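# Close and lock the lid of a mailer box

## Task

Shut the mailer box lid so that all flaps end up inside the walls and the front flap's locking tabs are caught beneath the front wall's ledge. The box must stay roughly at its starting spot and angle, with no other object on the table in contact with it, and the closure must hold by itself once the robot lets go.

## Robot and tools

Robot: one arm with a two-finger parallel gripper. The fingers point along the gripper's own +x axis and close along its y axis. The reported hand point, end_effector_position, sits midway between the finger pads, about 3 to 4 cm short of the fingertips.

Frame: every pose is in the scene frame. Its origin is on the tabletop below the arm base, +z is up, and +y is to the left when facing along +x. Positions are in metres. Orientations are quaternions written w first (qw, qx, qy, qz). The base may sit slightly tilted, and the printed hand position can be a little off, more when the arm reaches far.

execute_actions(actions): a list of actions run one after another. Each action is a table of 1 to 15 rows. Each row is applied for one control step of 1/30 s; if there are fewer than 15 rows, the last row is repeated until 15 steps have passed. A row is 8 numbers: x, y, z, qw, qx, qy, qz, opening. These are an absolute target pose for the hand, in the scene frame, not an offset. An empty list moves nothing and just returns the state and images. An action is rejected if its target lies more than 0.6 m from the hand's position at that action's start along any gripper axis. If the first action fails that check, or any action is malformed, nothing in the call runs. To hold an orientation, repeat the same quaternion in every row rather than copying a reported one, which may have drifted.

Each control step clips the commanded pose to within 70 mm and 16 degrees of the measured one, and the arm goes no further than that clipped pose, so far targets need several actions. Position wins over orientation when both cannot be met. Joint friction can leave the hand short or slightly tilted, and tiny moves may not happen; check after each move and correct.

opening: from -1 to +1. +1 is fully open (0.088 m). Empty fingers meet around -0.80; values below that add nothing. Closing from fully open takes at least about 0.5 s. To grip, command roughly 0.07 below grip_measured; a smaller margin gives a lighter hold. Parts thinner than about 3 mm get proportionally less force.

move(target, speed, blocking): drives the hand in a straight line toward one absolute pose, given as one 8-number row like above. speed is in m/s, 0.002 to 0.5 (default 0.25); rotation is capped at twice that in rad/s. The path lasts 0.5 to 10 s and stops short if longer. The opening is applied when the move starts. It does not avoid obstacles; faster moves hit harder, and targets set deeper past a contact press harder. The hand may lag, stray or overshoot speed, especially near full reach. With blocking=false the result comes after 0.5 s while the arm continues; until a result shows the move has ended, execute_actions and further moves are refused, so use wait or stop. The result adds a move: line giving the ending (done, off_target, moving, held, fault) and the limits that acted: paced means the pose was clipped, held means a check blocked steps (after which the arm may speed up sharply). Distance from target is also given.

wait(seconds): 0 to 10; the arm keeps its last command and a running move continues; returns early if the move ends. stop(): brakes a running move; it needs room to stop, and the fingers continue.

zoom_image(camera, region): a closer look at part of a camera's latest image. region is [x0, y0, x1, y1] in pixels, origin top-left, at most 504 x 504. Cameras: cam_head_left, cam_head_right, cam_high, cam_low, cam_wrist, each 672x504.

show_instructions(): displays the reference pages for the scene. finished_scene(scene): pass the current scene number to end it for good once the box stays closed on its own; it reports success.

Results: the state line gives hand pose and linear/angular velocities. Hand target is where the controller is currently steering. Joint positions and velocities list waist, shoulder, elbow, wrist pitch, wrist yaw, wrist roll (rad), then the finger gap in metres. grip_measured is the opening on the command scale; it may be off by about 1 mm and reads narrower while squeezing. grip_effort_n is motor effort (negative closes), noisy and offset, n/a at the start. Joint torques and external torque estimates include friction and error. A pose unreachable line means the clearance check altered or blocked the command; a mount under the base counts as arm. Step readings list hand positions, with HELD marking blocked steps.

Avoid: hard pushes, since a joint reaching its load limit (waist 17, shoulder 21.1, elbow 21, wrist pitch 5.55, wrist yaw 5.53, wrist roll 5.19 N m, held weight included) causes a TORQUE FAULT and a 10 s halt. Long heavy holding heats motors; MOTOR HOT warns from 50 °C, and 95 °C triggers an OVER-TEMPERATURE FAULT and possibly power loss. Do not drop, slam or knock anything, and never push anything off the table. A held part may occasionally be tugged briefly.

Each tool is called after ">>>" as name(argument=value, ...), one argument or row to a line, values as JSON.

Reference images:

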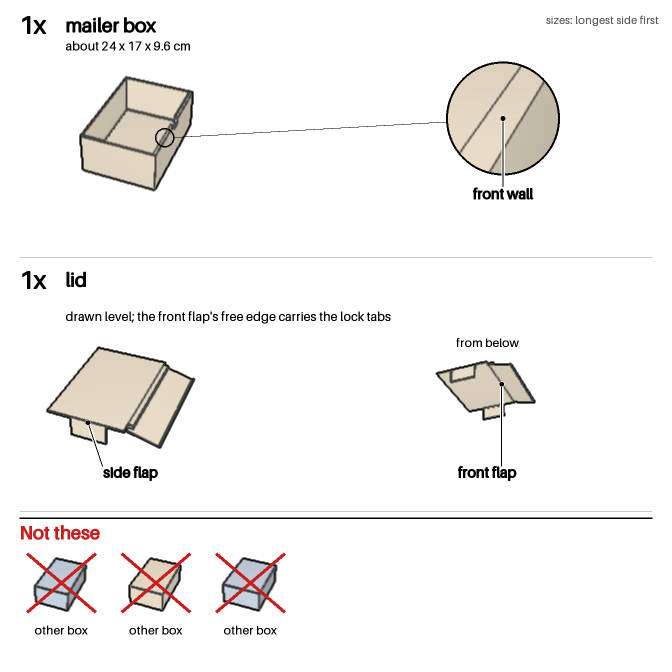

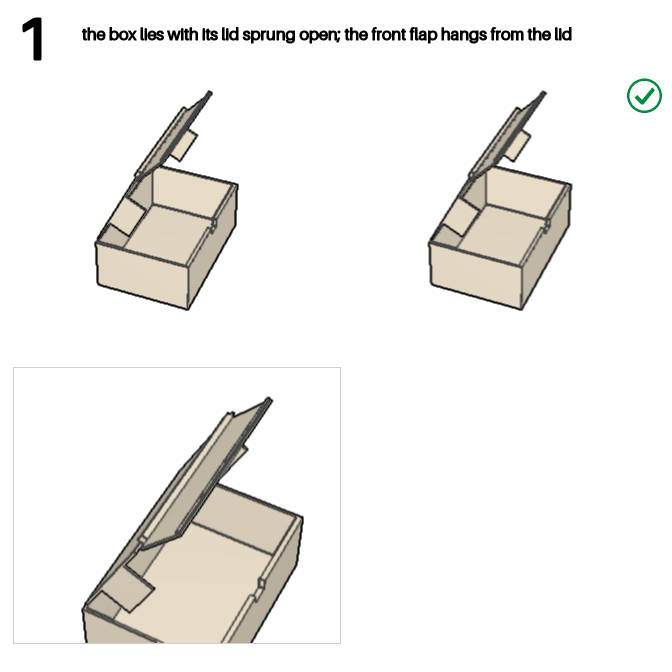

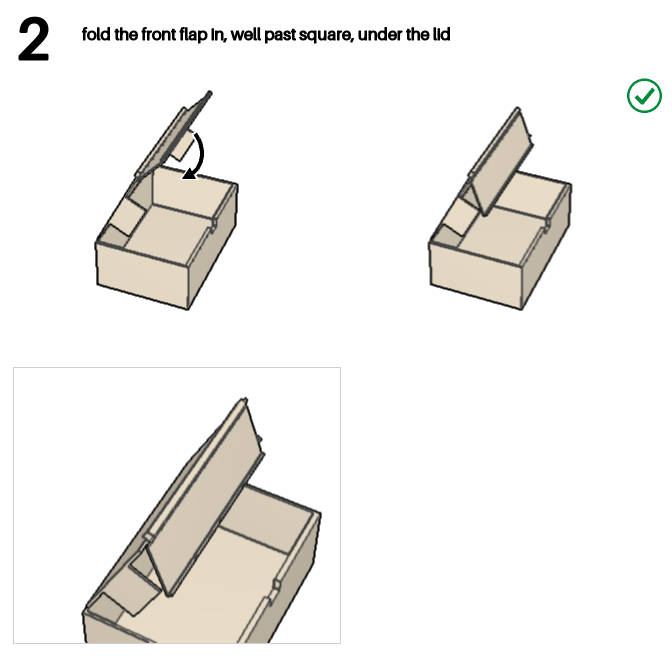

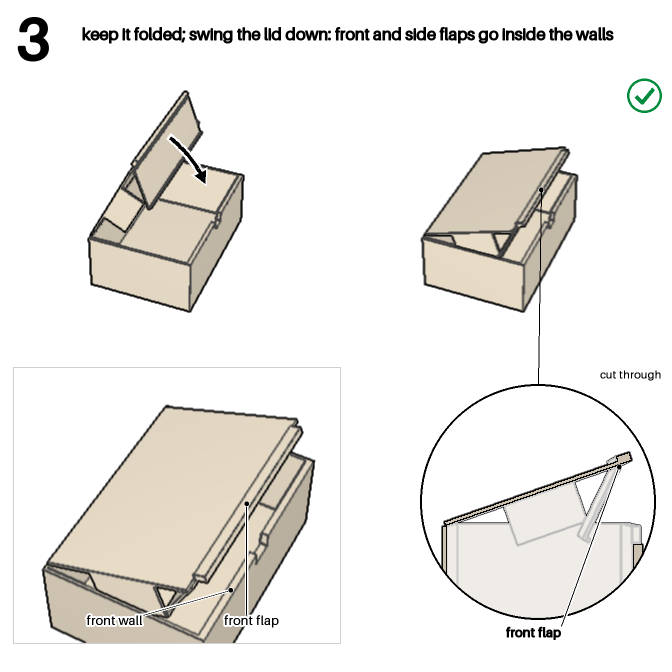

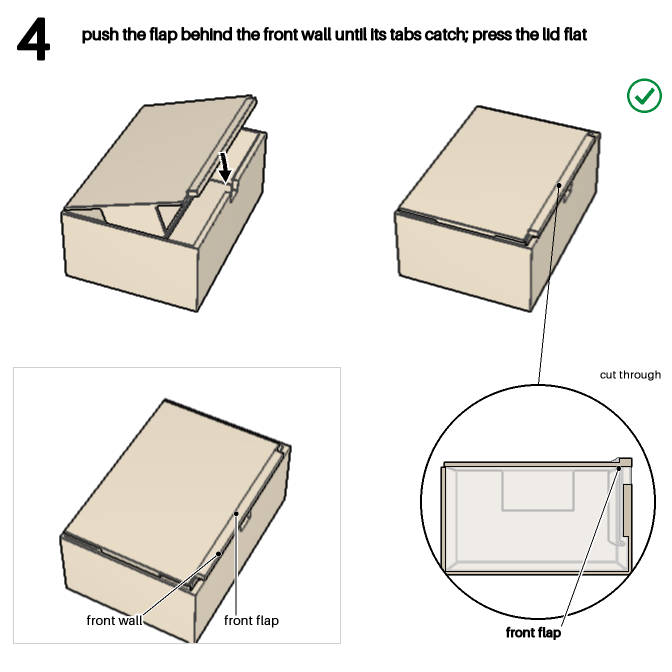

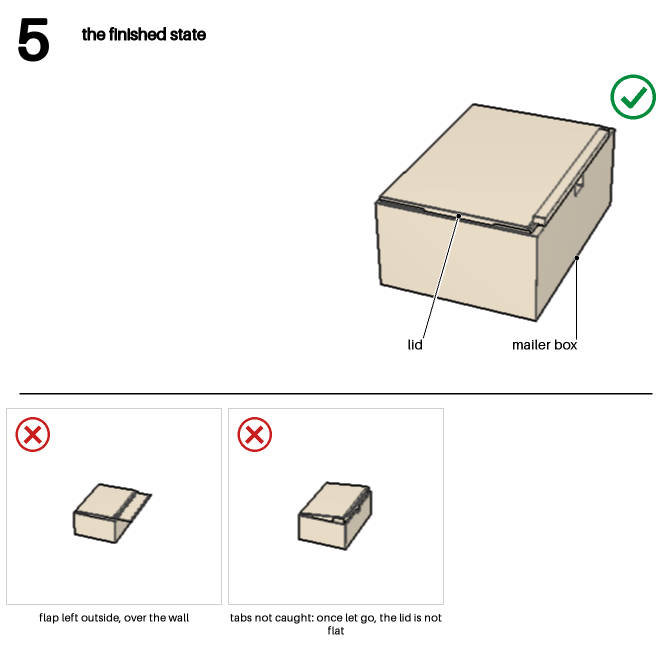

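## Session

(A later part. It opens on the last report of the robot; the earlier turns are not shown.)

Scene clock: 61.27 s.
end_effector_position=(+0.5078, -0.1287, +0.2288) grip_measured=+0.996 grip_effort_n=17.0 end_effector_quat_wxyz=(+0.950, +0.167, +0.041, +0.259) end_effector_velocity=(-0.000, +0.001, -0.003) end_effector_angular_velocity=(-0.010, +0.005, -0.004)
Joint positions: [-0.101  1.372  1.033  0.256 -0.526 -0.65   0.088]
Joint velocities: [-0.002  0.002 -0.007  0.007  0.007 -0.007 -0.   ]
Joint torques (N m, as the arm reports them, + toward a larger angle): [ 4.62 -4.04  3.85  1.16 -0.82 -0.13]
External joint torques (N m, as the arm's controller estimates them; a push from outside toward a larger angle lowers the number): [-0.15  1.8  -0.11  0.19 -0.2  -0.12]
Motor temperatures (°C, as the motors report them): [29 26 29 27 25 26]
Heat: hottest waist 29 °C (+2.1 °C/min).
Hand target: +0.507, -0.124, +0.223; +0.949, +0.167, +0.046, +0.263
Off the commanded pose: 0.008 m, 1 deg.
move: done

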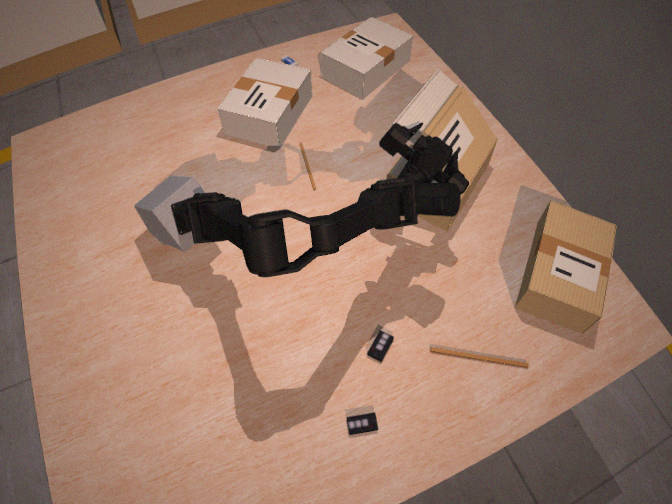

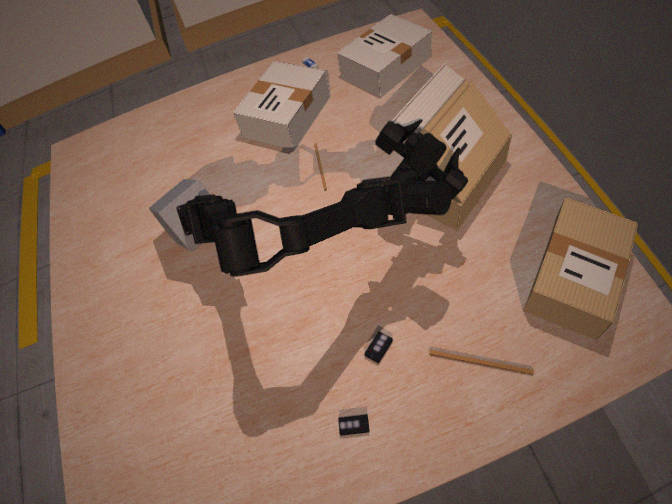

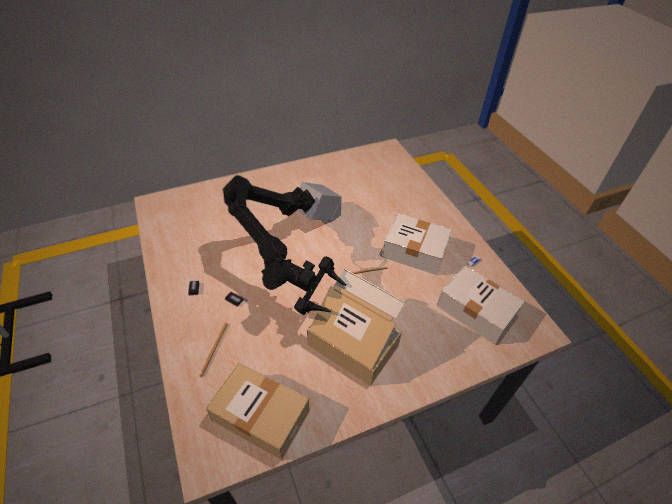

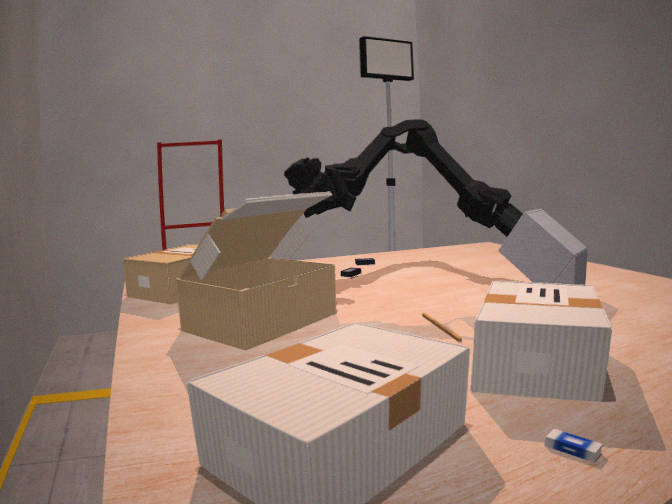

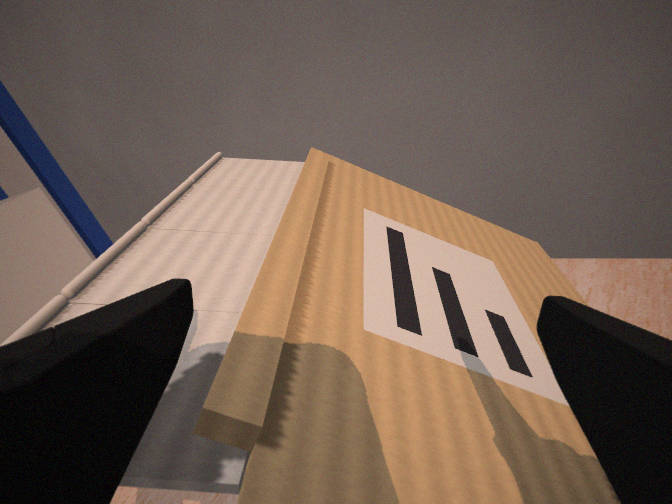

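>>> move(
  target=[0.51,-0.165,0.27,0.873,0.407,0.113,0.242,0.2],
  speed=0.2,
)

>>> move(
  target=[0.455,-0.18,0.27,0.682,0.682,0.189,0.189,0.2],
  speed=0.3,
)

>>> move(
  target=[0.445,-0.146,0.268,0.369,0.891,0.247,0.102,0.2],
  speed=0.3,
)

Scene clock: 79.33 s.
end_effector_position=(+0.5099, -0.1609, +0.2667) grip_measured=+0.202 grip_effort_n=-10.5 end_effector_quat_wxyz=(+0.872, +0.406, +0.115, +0.246) end_effector_velocity=(+0.000, -0.003, +0.000) end_effector_angular_velocity=(+0.002, +0.009, -0.007)
Joint positions: [-0.077  1.312  1.191  0.015 -0.504 -0.134  0.049]
Joint velocities: [-0.002 -0.002  0.007 -0.007  0.007  0.007 -0.   ]
Joint torques (N m, as the arm reports them, + toward a larger angle): [ 4.92 -5.66  6.1   0.8  -0.47  0.1 ]
External joint torques (N m, as the arm's controller estimates them; a push from outside toward a larger angle lowers the number): [ 0.47  0.21  1.71 -0.17  0.15  0.14]
Motor temperatures (°C, as the motors report them): [30 28 29 28 25 26]
Heat: hottest waist 30 °C (+2.0 °C/min).
Hand target: +0.510, -0.165, +0.270; +0.873, +0.407, +0.113, +0.242
Off the commanded pose: 0.005 m, 1 deg.
move: done

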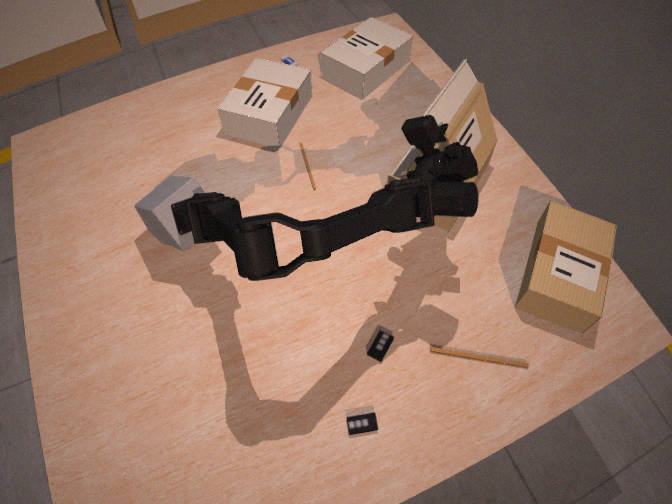

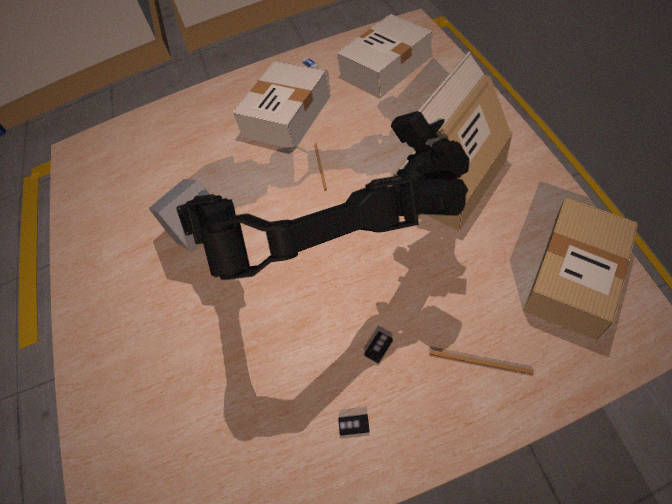

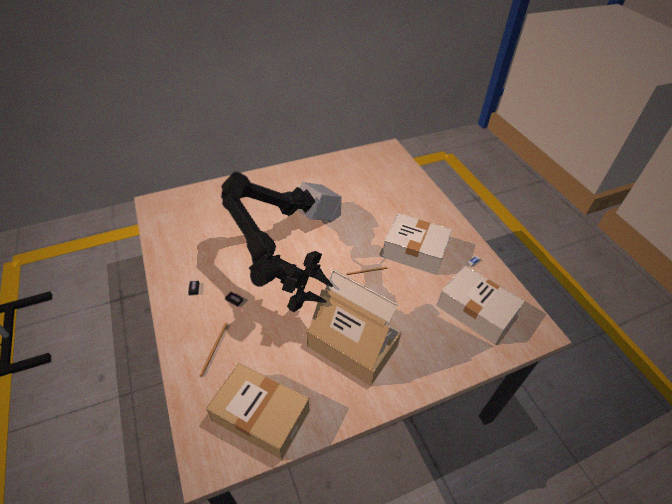

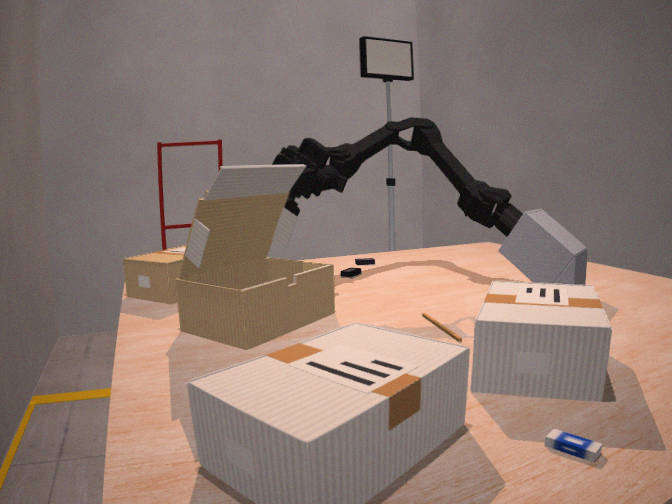

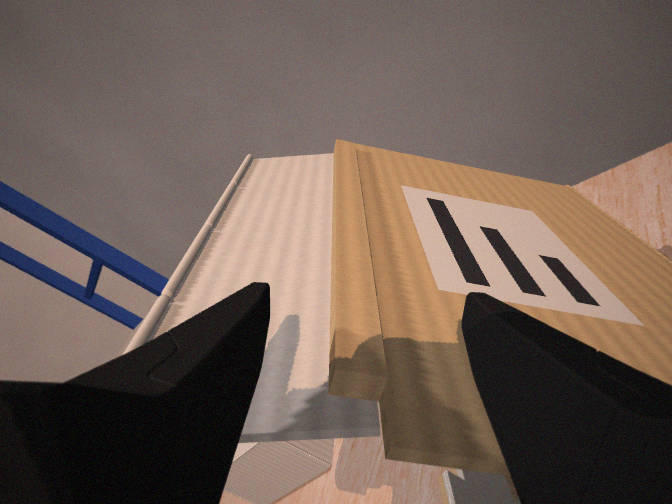

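Scene clock: 81.07 s.
end_effector_position=(+0.4576, -0.1807, +0.2709) grip_measured=+0.202 grip_effort_n=-10.0 end_effector_quat_wxyz=(+0.684, +0.679, +0.187, +0.189) end_effector_velocity=(-0.003, +0.000, -0.002) end_effector_angular_velocity=(+0.009, +0.009, +0.005)
Joint positions: [-0.159  1.108  1.049 -0.039 -0.581  0.554  0.049]
Joint velocities: [-0.007 -0.007 -0.007 -0.007 -0.007  0.007 -0.   ]
Joint torques (N m, as the arm reports them, + toward a larger angle): [ 3.13 -5.43  4.31  0.81 -0.82  0.1 ]
External joint torques (N m, as the arm's controller estimates them; a push from outside toward a larger angle lowers the number): [-0.12 -0.11 -0.18 -0.15 -0.18  0.16]
Motor temperatures (°C, as the motors report them): [30 28 29 28 25 26]
Heat: hottest waist 30 °C (+2.0 °C/min).
Hand target: +0.455, -0.180, +0.270; +0.681, +0.681, +0.189, +0.189
Off the commanded pose: 0.003 m, 0 deg.
move: done

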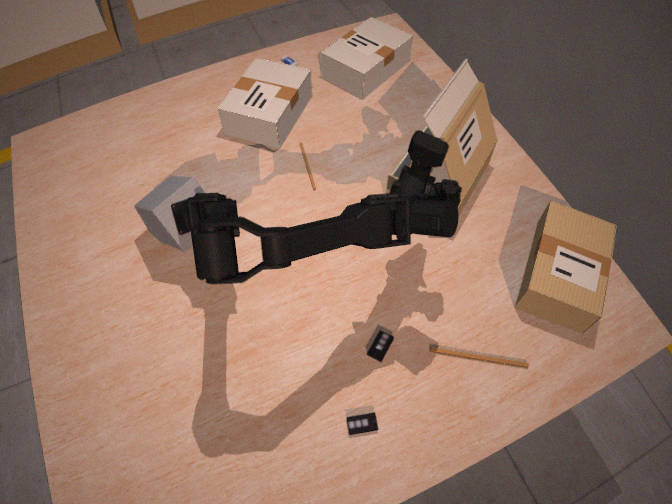

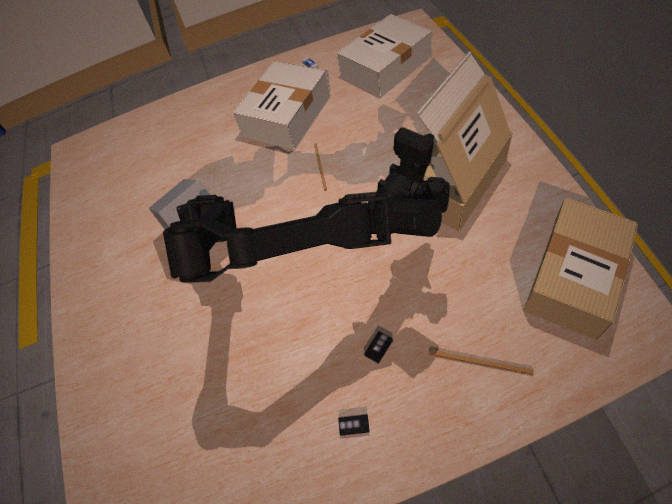

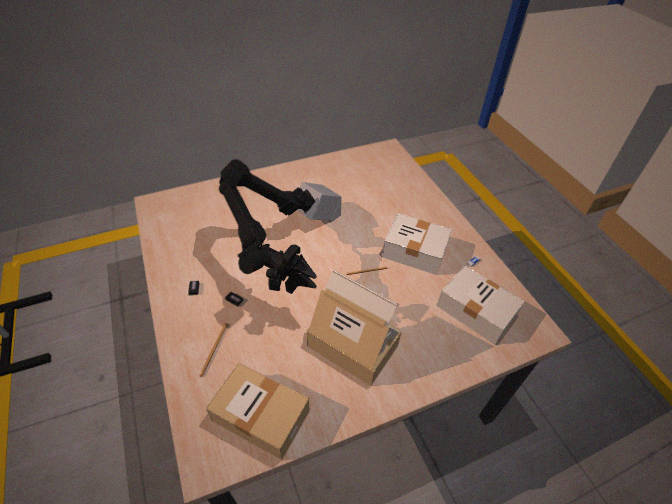

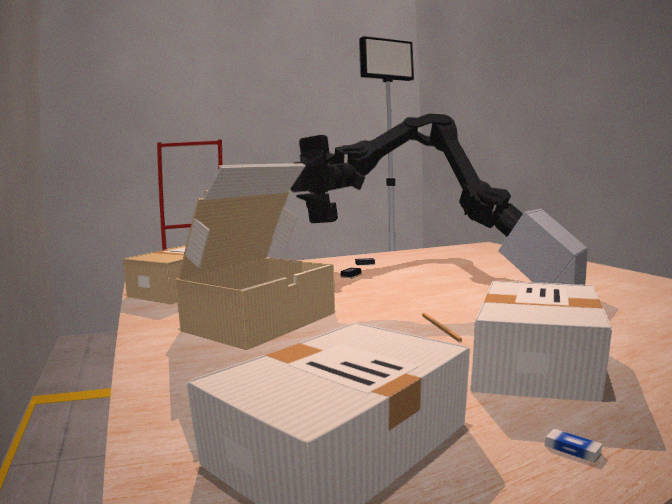

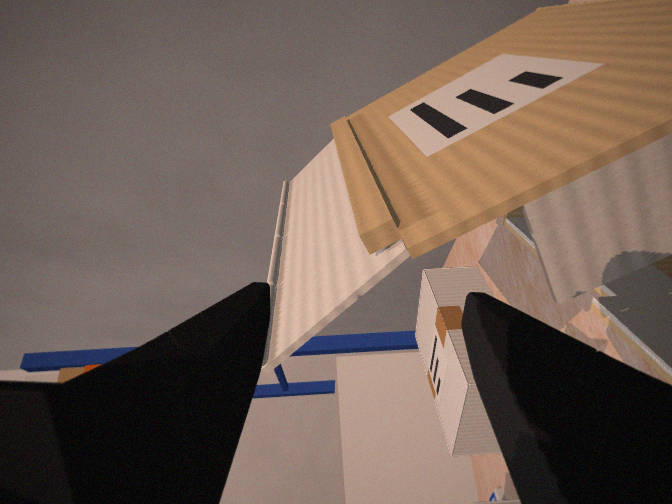

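Scene clock: 82.93 s.
end_effector_position=(+0.4466, -0.1465, +0.2682) grip_measured=+0.202 grip_effort_n=-10.5 end_effector_quat_wxyz=(+0.371, +0.889, +0.248, +0.104) end_effector_velocity=(-0.000, -0.000, -0.002) end_effector_angular_velocity=(+0.002, +0.009, -0.007)
Joint positions: [-0.077  1.076  0.913  0.064 -0.503  1.348  0.049]
Joint velocities: [-0.002 -0.002 -0.007  0.007  0.007  0.007 -0.   ]
Joint torques (N m, as the arm reports them, + toward a larger angle): [ 3.64 -4.62  4.16  1.15 -0.51  0.11]
External joint torques (N m, as the arm's controller estimates them; a push from outside toward a larger angle lowers the number): [ 0.41 -0.05 -0.17  0.17  0.11  0.16]
Motor temperatures (°C, as the motors report them): [30 28 29 28 25 26]
Heat: hottest waist 30 °C (+1.0 °C/min).
Hand target: +0.445, -0.146, +0.268; +0.369, +0.890, +0.247, +0.102
Off the commanded pose: 0.002 m, 0 deg.
move: done

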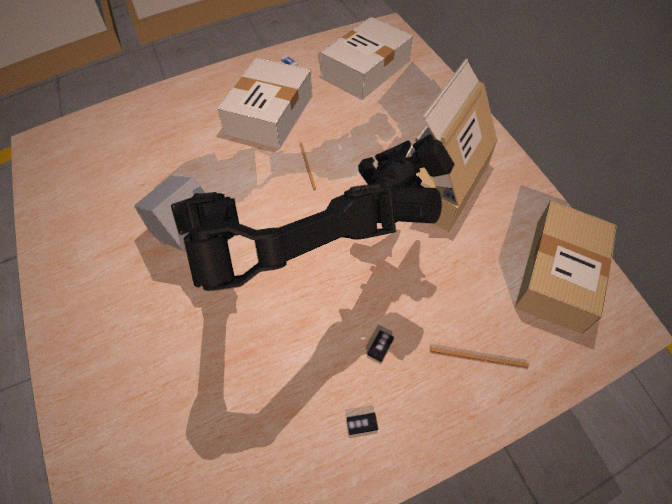

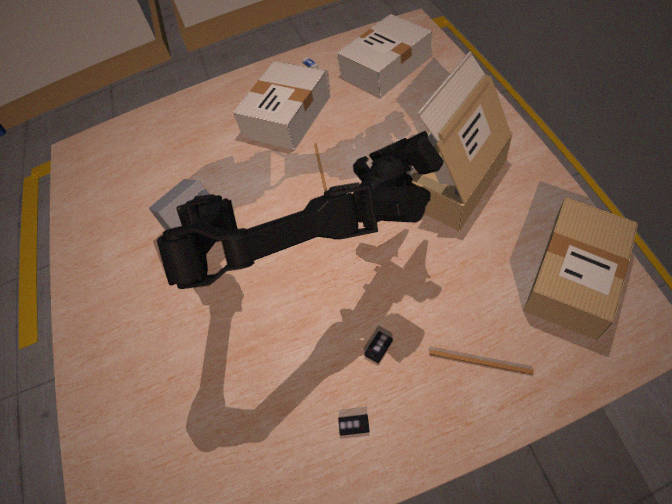

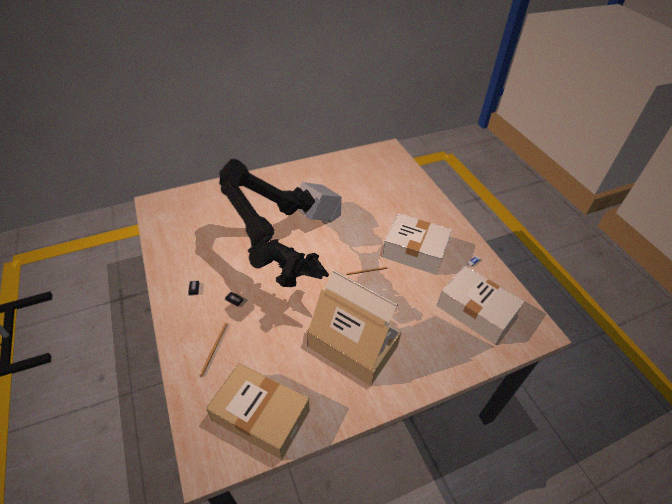

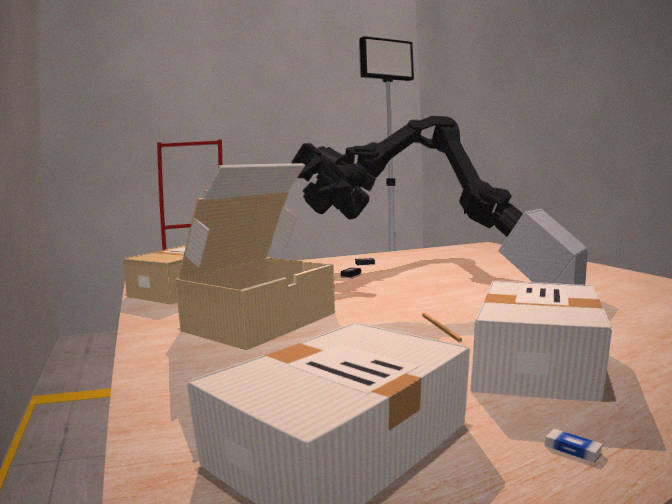

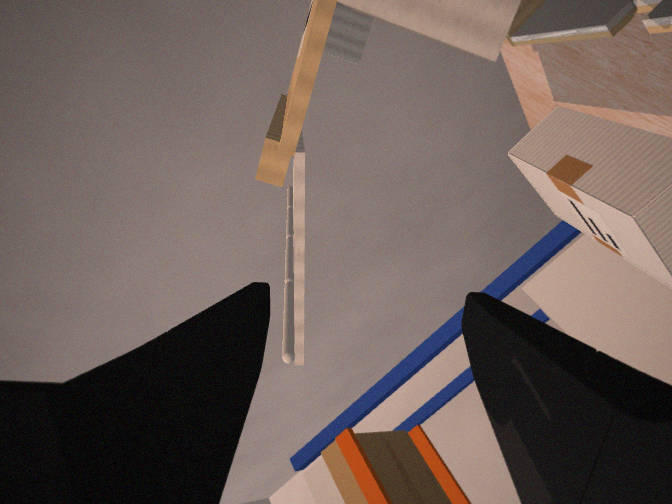

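>>> move(
  target=[0.462,-0.165,0.27,0.369,0.891,0.247,0.102,0.2],
)

>>> move(
  target=[0.512,-0.134,0.27,0.369,0.891,0.247,0.102,0.2],
  speed=0.1,
)

Scene clock: 88.43 s.
end_effector_position=(+0.4601, -0.1652, +0.2717) grip_measured=+0.202 grip_effort_n=-10.5 end_effector_quat_wxyz=(+0.370, +0.890, +0.244, +0.102) end_effector_velocity=(+0.002, +0.000, -0.000) end_effector_angular_velocity=(+0.002, -0.009, +0.013)
Joint positions: [-0.107  1.115  1.01   0.014 -0.529  1.351  0.049]
Joint velocities: [-0.007  0.012  0.012 -0.007 -0.022 -0.007 -0.   ]
Joint torques (N m, as the arm reports them, + toward a larger angle): [ 3.34 -3.44  6.08  0.77 -0.84 -0.04]
External joint torques (N m, as the arm's controller estimates them; a push from outside toward a larger angle lowers the number): [-0.07  1.58  1.69 -0.19 -0.21  0.01]
Motor temperatures (°C, as the motors report them): [30 28 29 28 25 26]
Heat: hottest waist 30 °C (+1.0 °C/min).
Hand target: +0.462, -0.165, +0.270; +0.369, +0.890, +0.247, +0.102
Off the commanded pose: 0.003 m, 0 deg.
move: done

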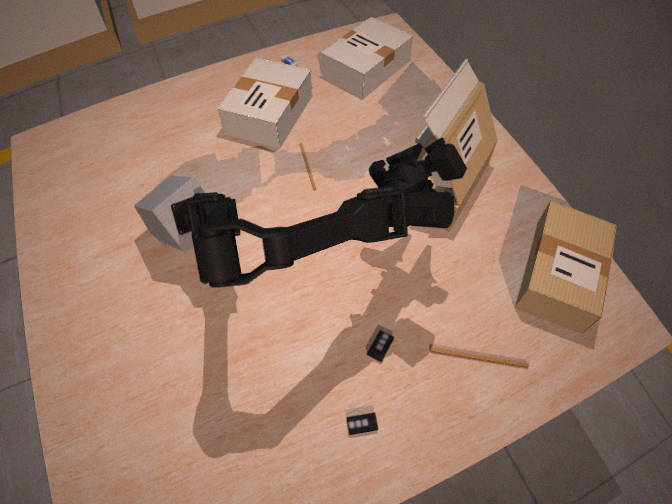

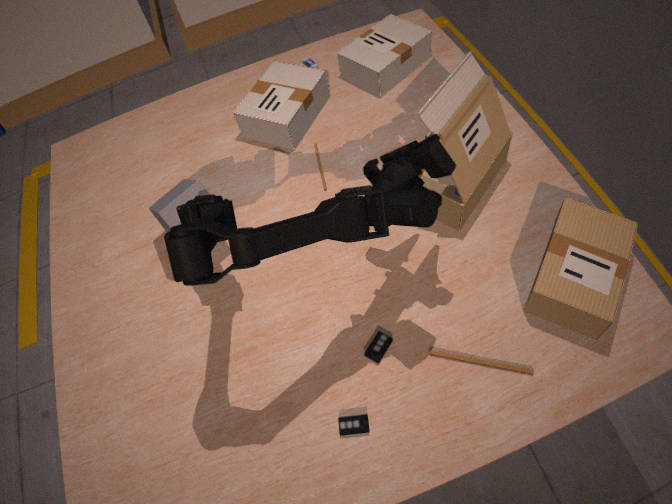

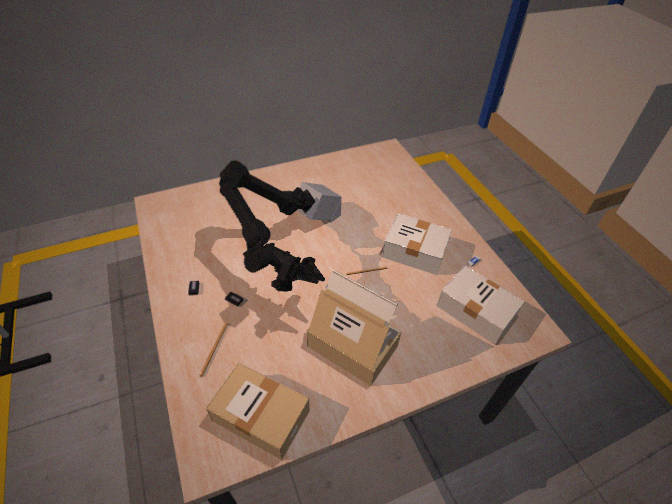

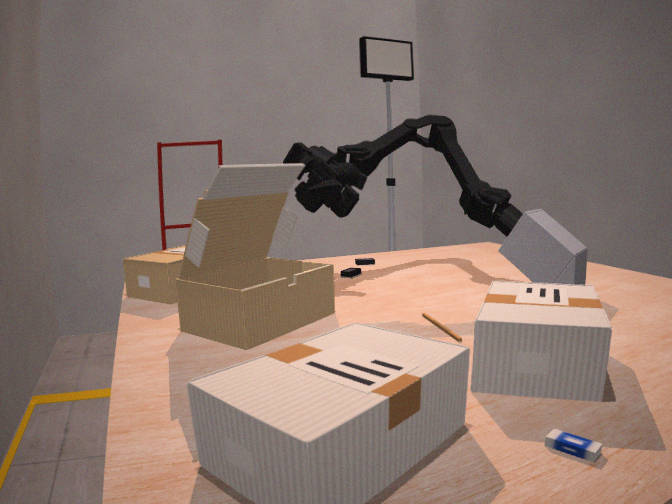

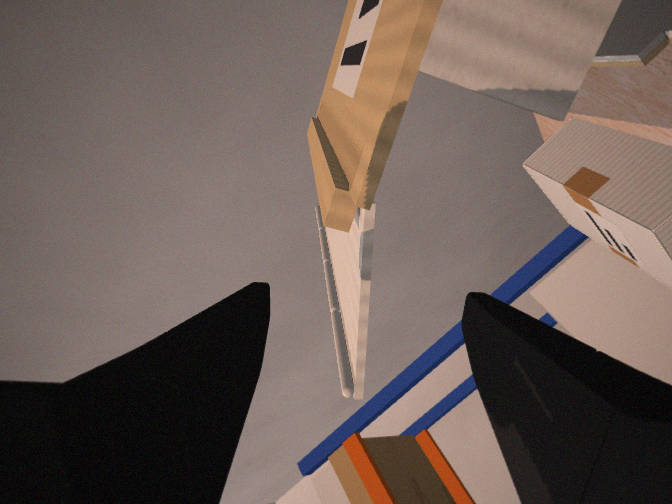

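Scene clock: 89.57 s.
end_effector_position=(+0.5094, -0.1351, +0.2712) grip_measured=+0.202 grip_effort_n=-10.5 end_effector_quat_wxyz=(+0.370, +0.890, +0.246, +0.105) end_effector_velocity=(+0.002, -0.001, -0.002) end_effector_angular_velocity=(-0.011, +0.002, -0.007)
Joint positions: [-0.003  1.316  1.118  0.106 -0.43   1.358  0.049]
Joint velocities: [-0.002  0.007  0.002  0.007  0.007 -0.007 -0.   ]
Joint torques (N m, as the arm reports them, + toward a larger angle): [ 5.04 -3.54  5.91  1.17 -0.49  0.11]
External joint torques (N m, as the arm's controller estimates them; a push from outside toward a larger angle lowers the number): [0.39 1.85 1.62 0.17 0.13 0.16]
Motor temperatures (°C, as the motors report them): [30 28 29 28 25 26]
Heat: hottest waist 30 °C (+1.0 °C/min).
Hand target: +0.512, -0.134, +0.270; +0.369, +0.890, +0.247, +0.102
Off the commanded pose: 0.003 m, 0 deg.
move: done

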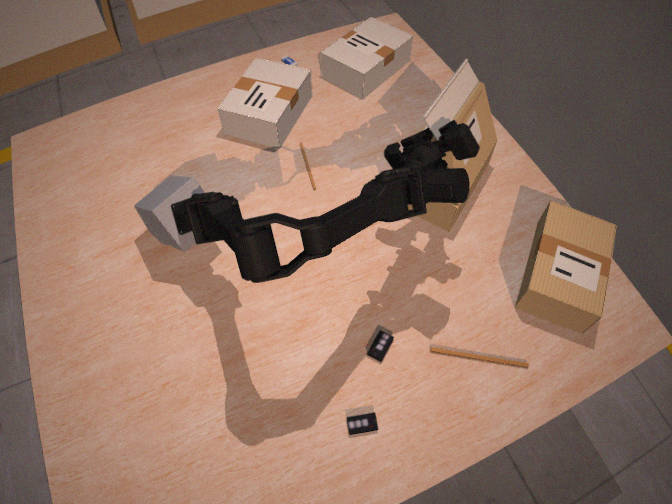

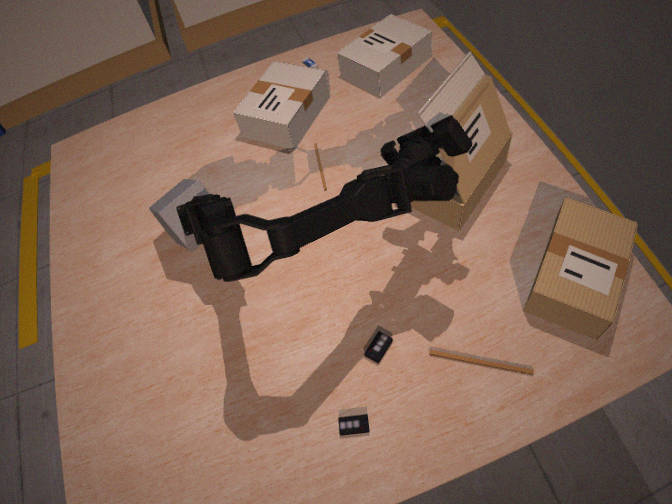

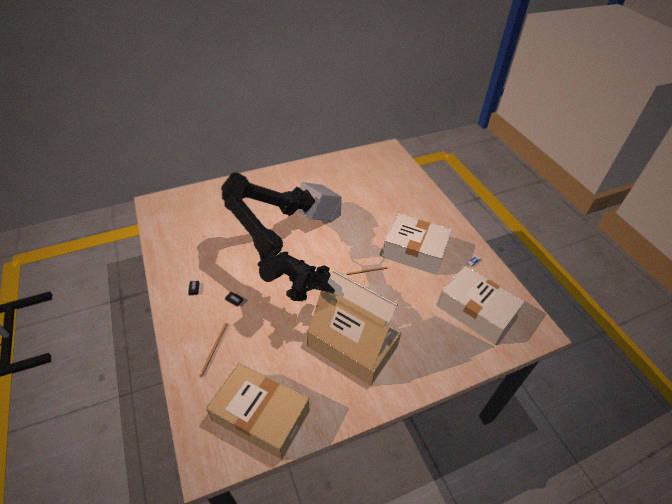

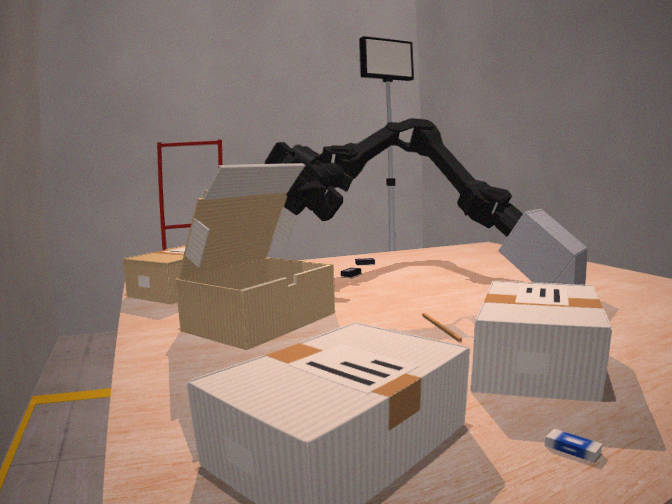

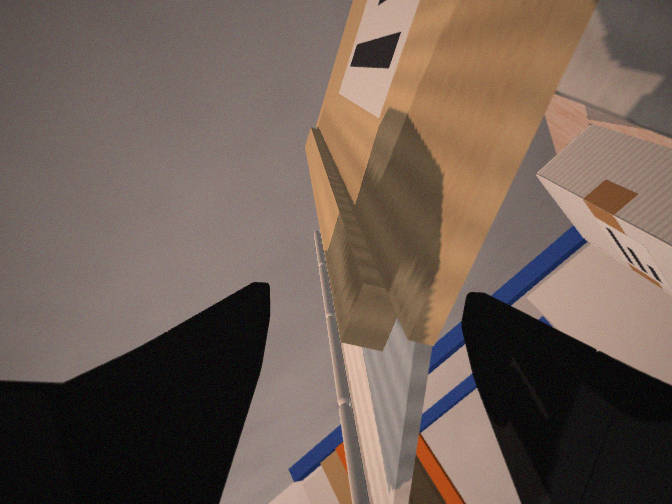

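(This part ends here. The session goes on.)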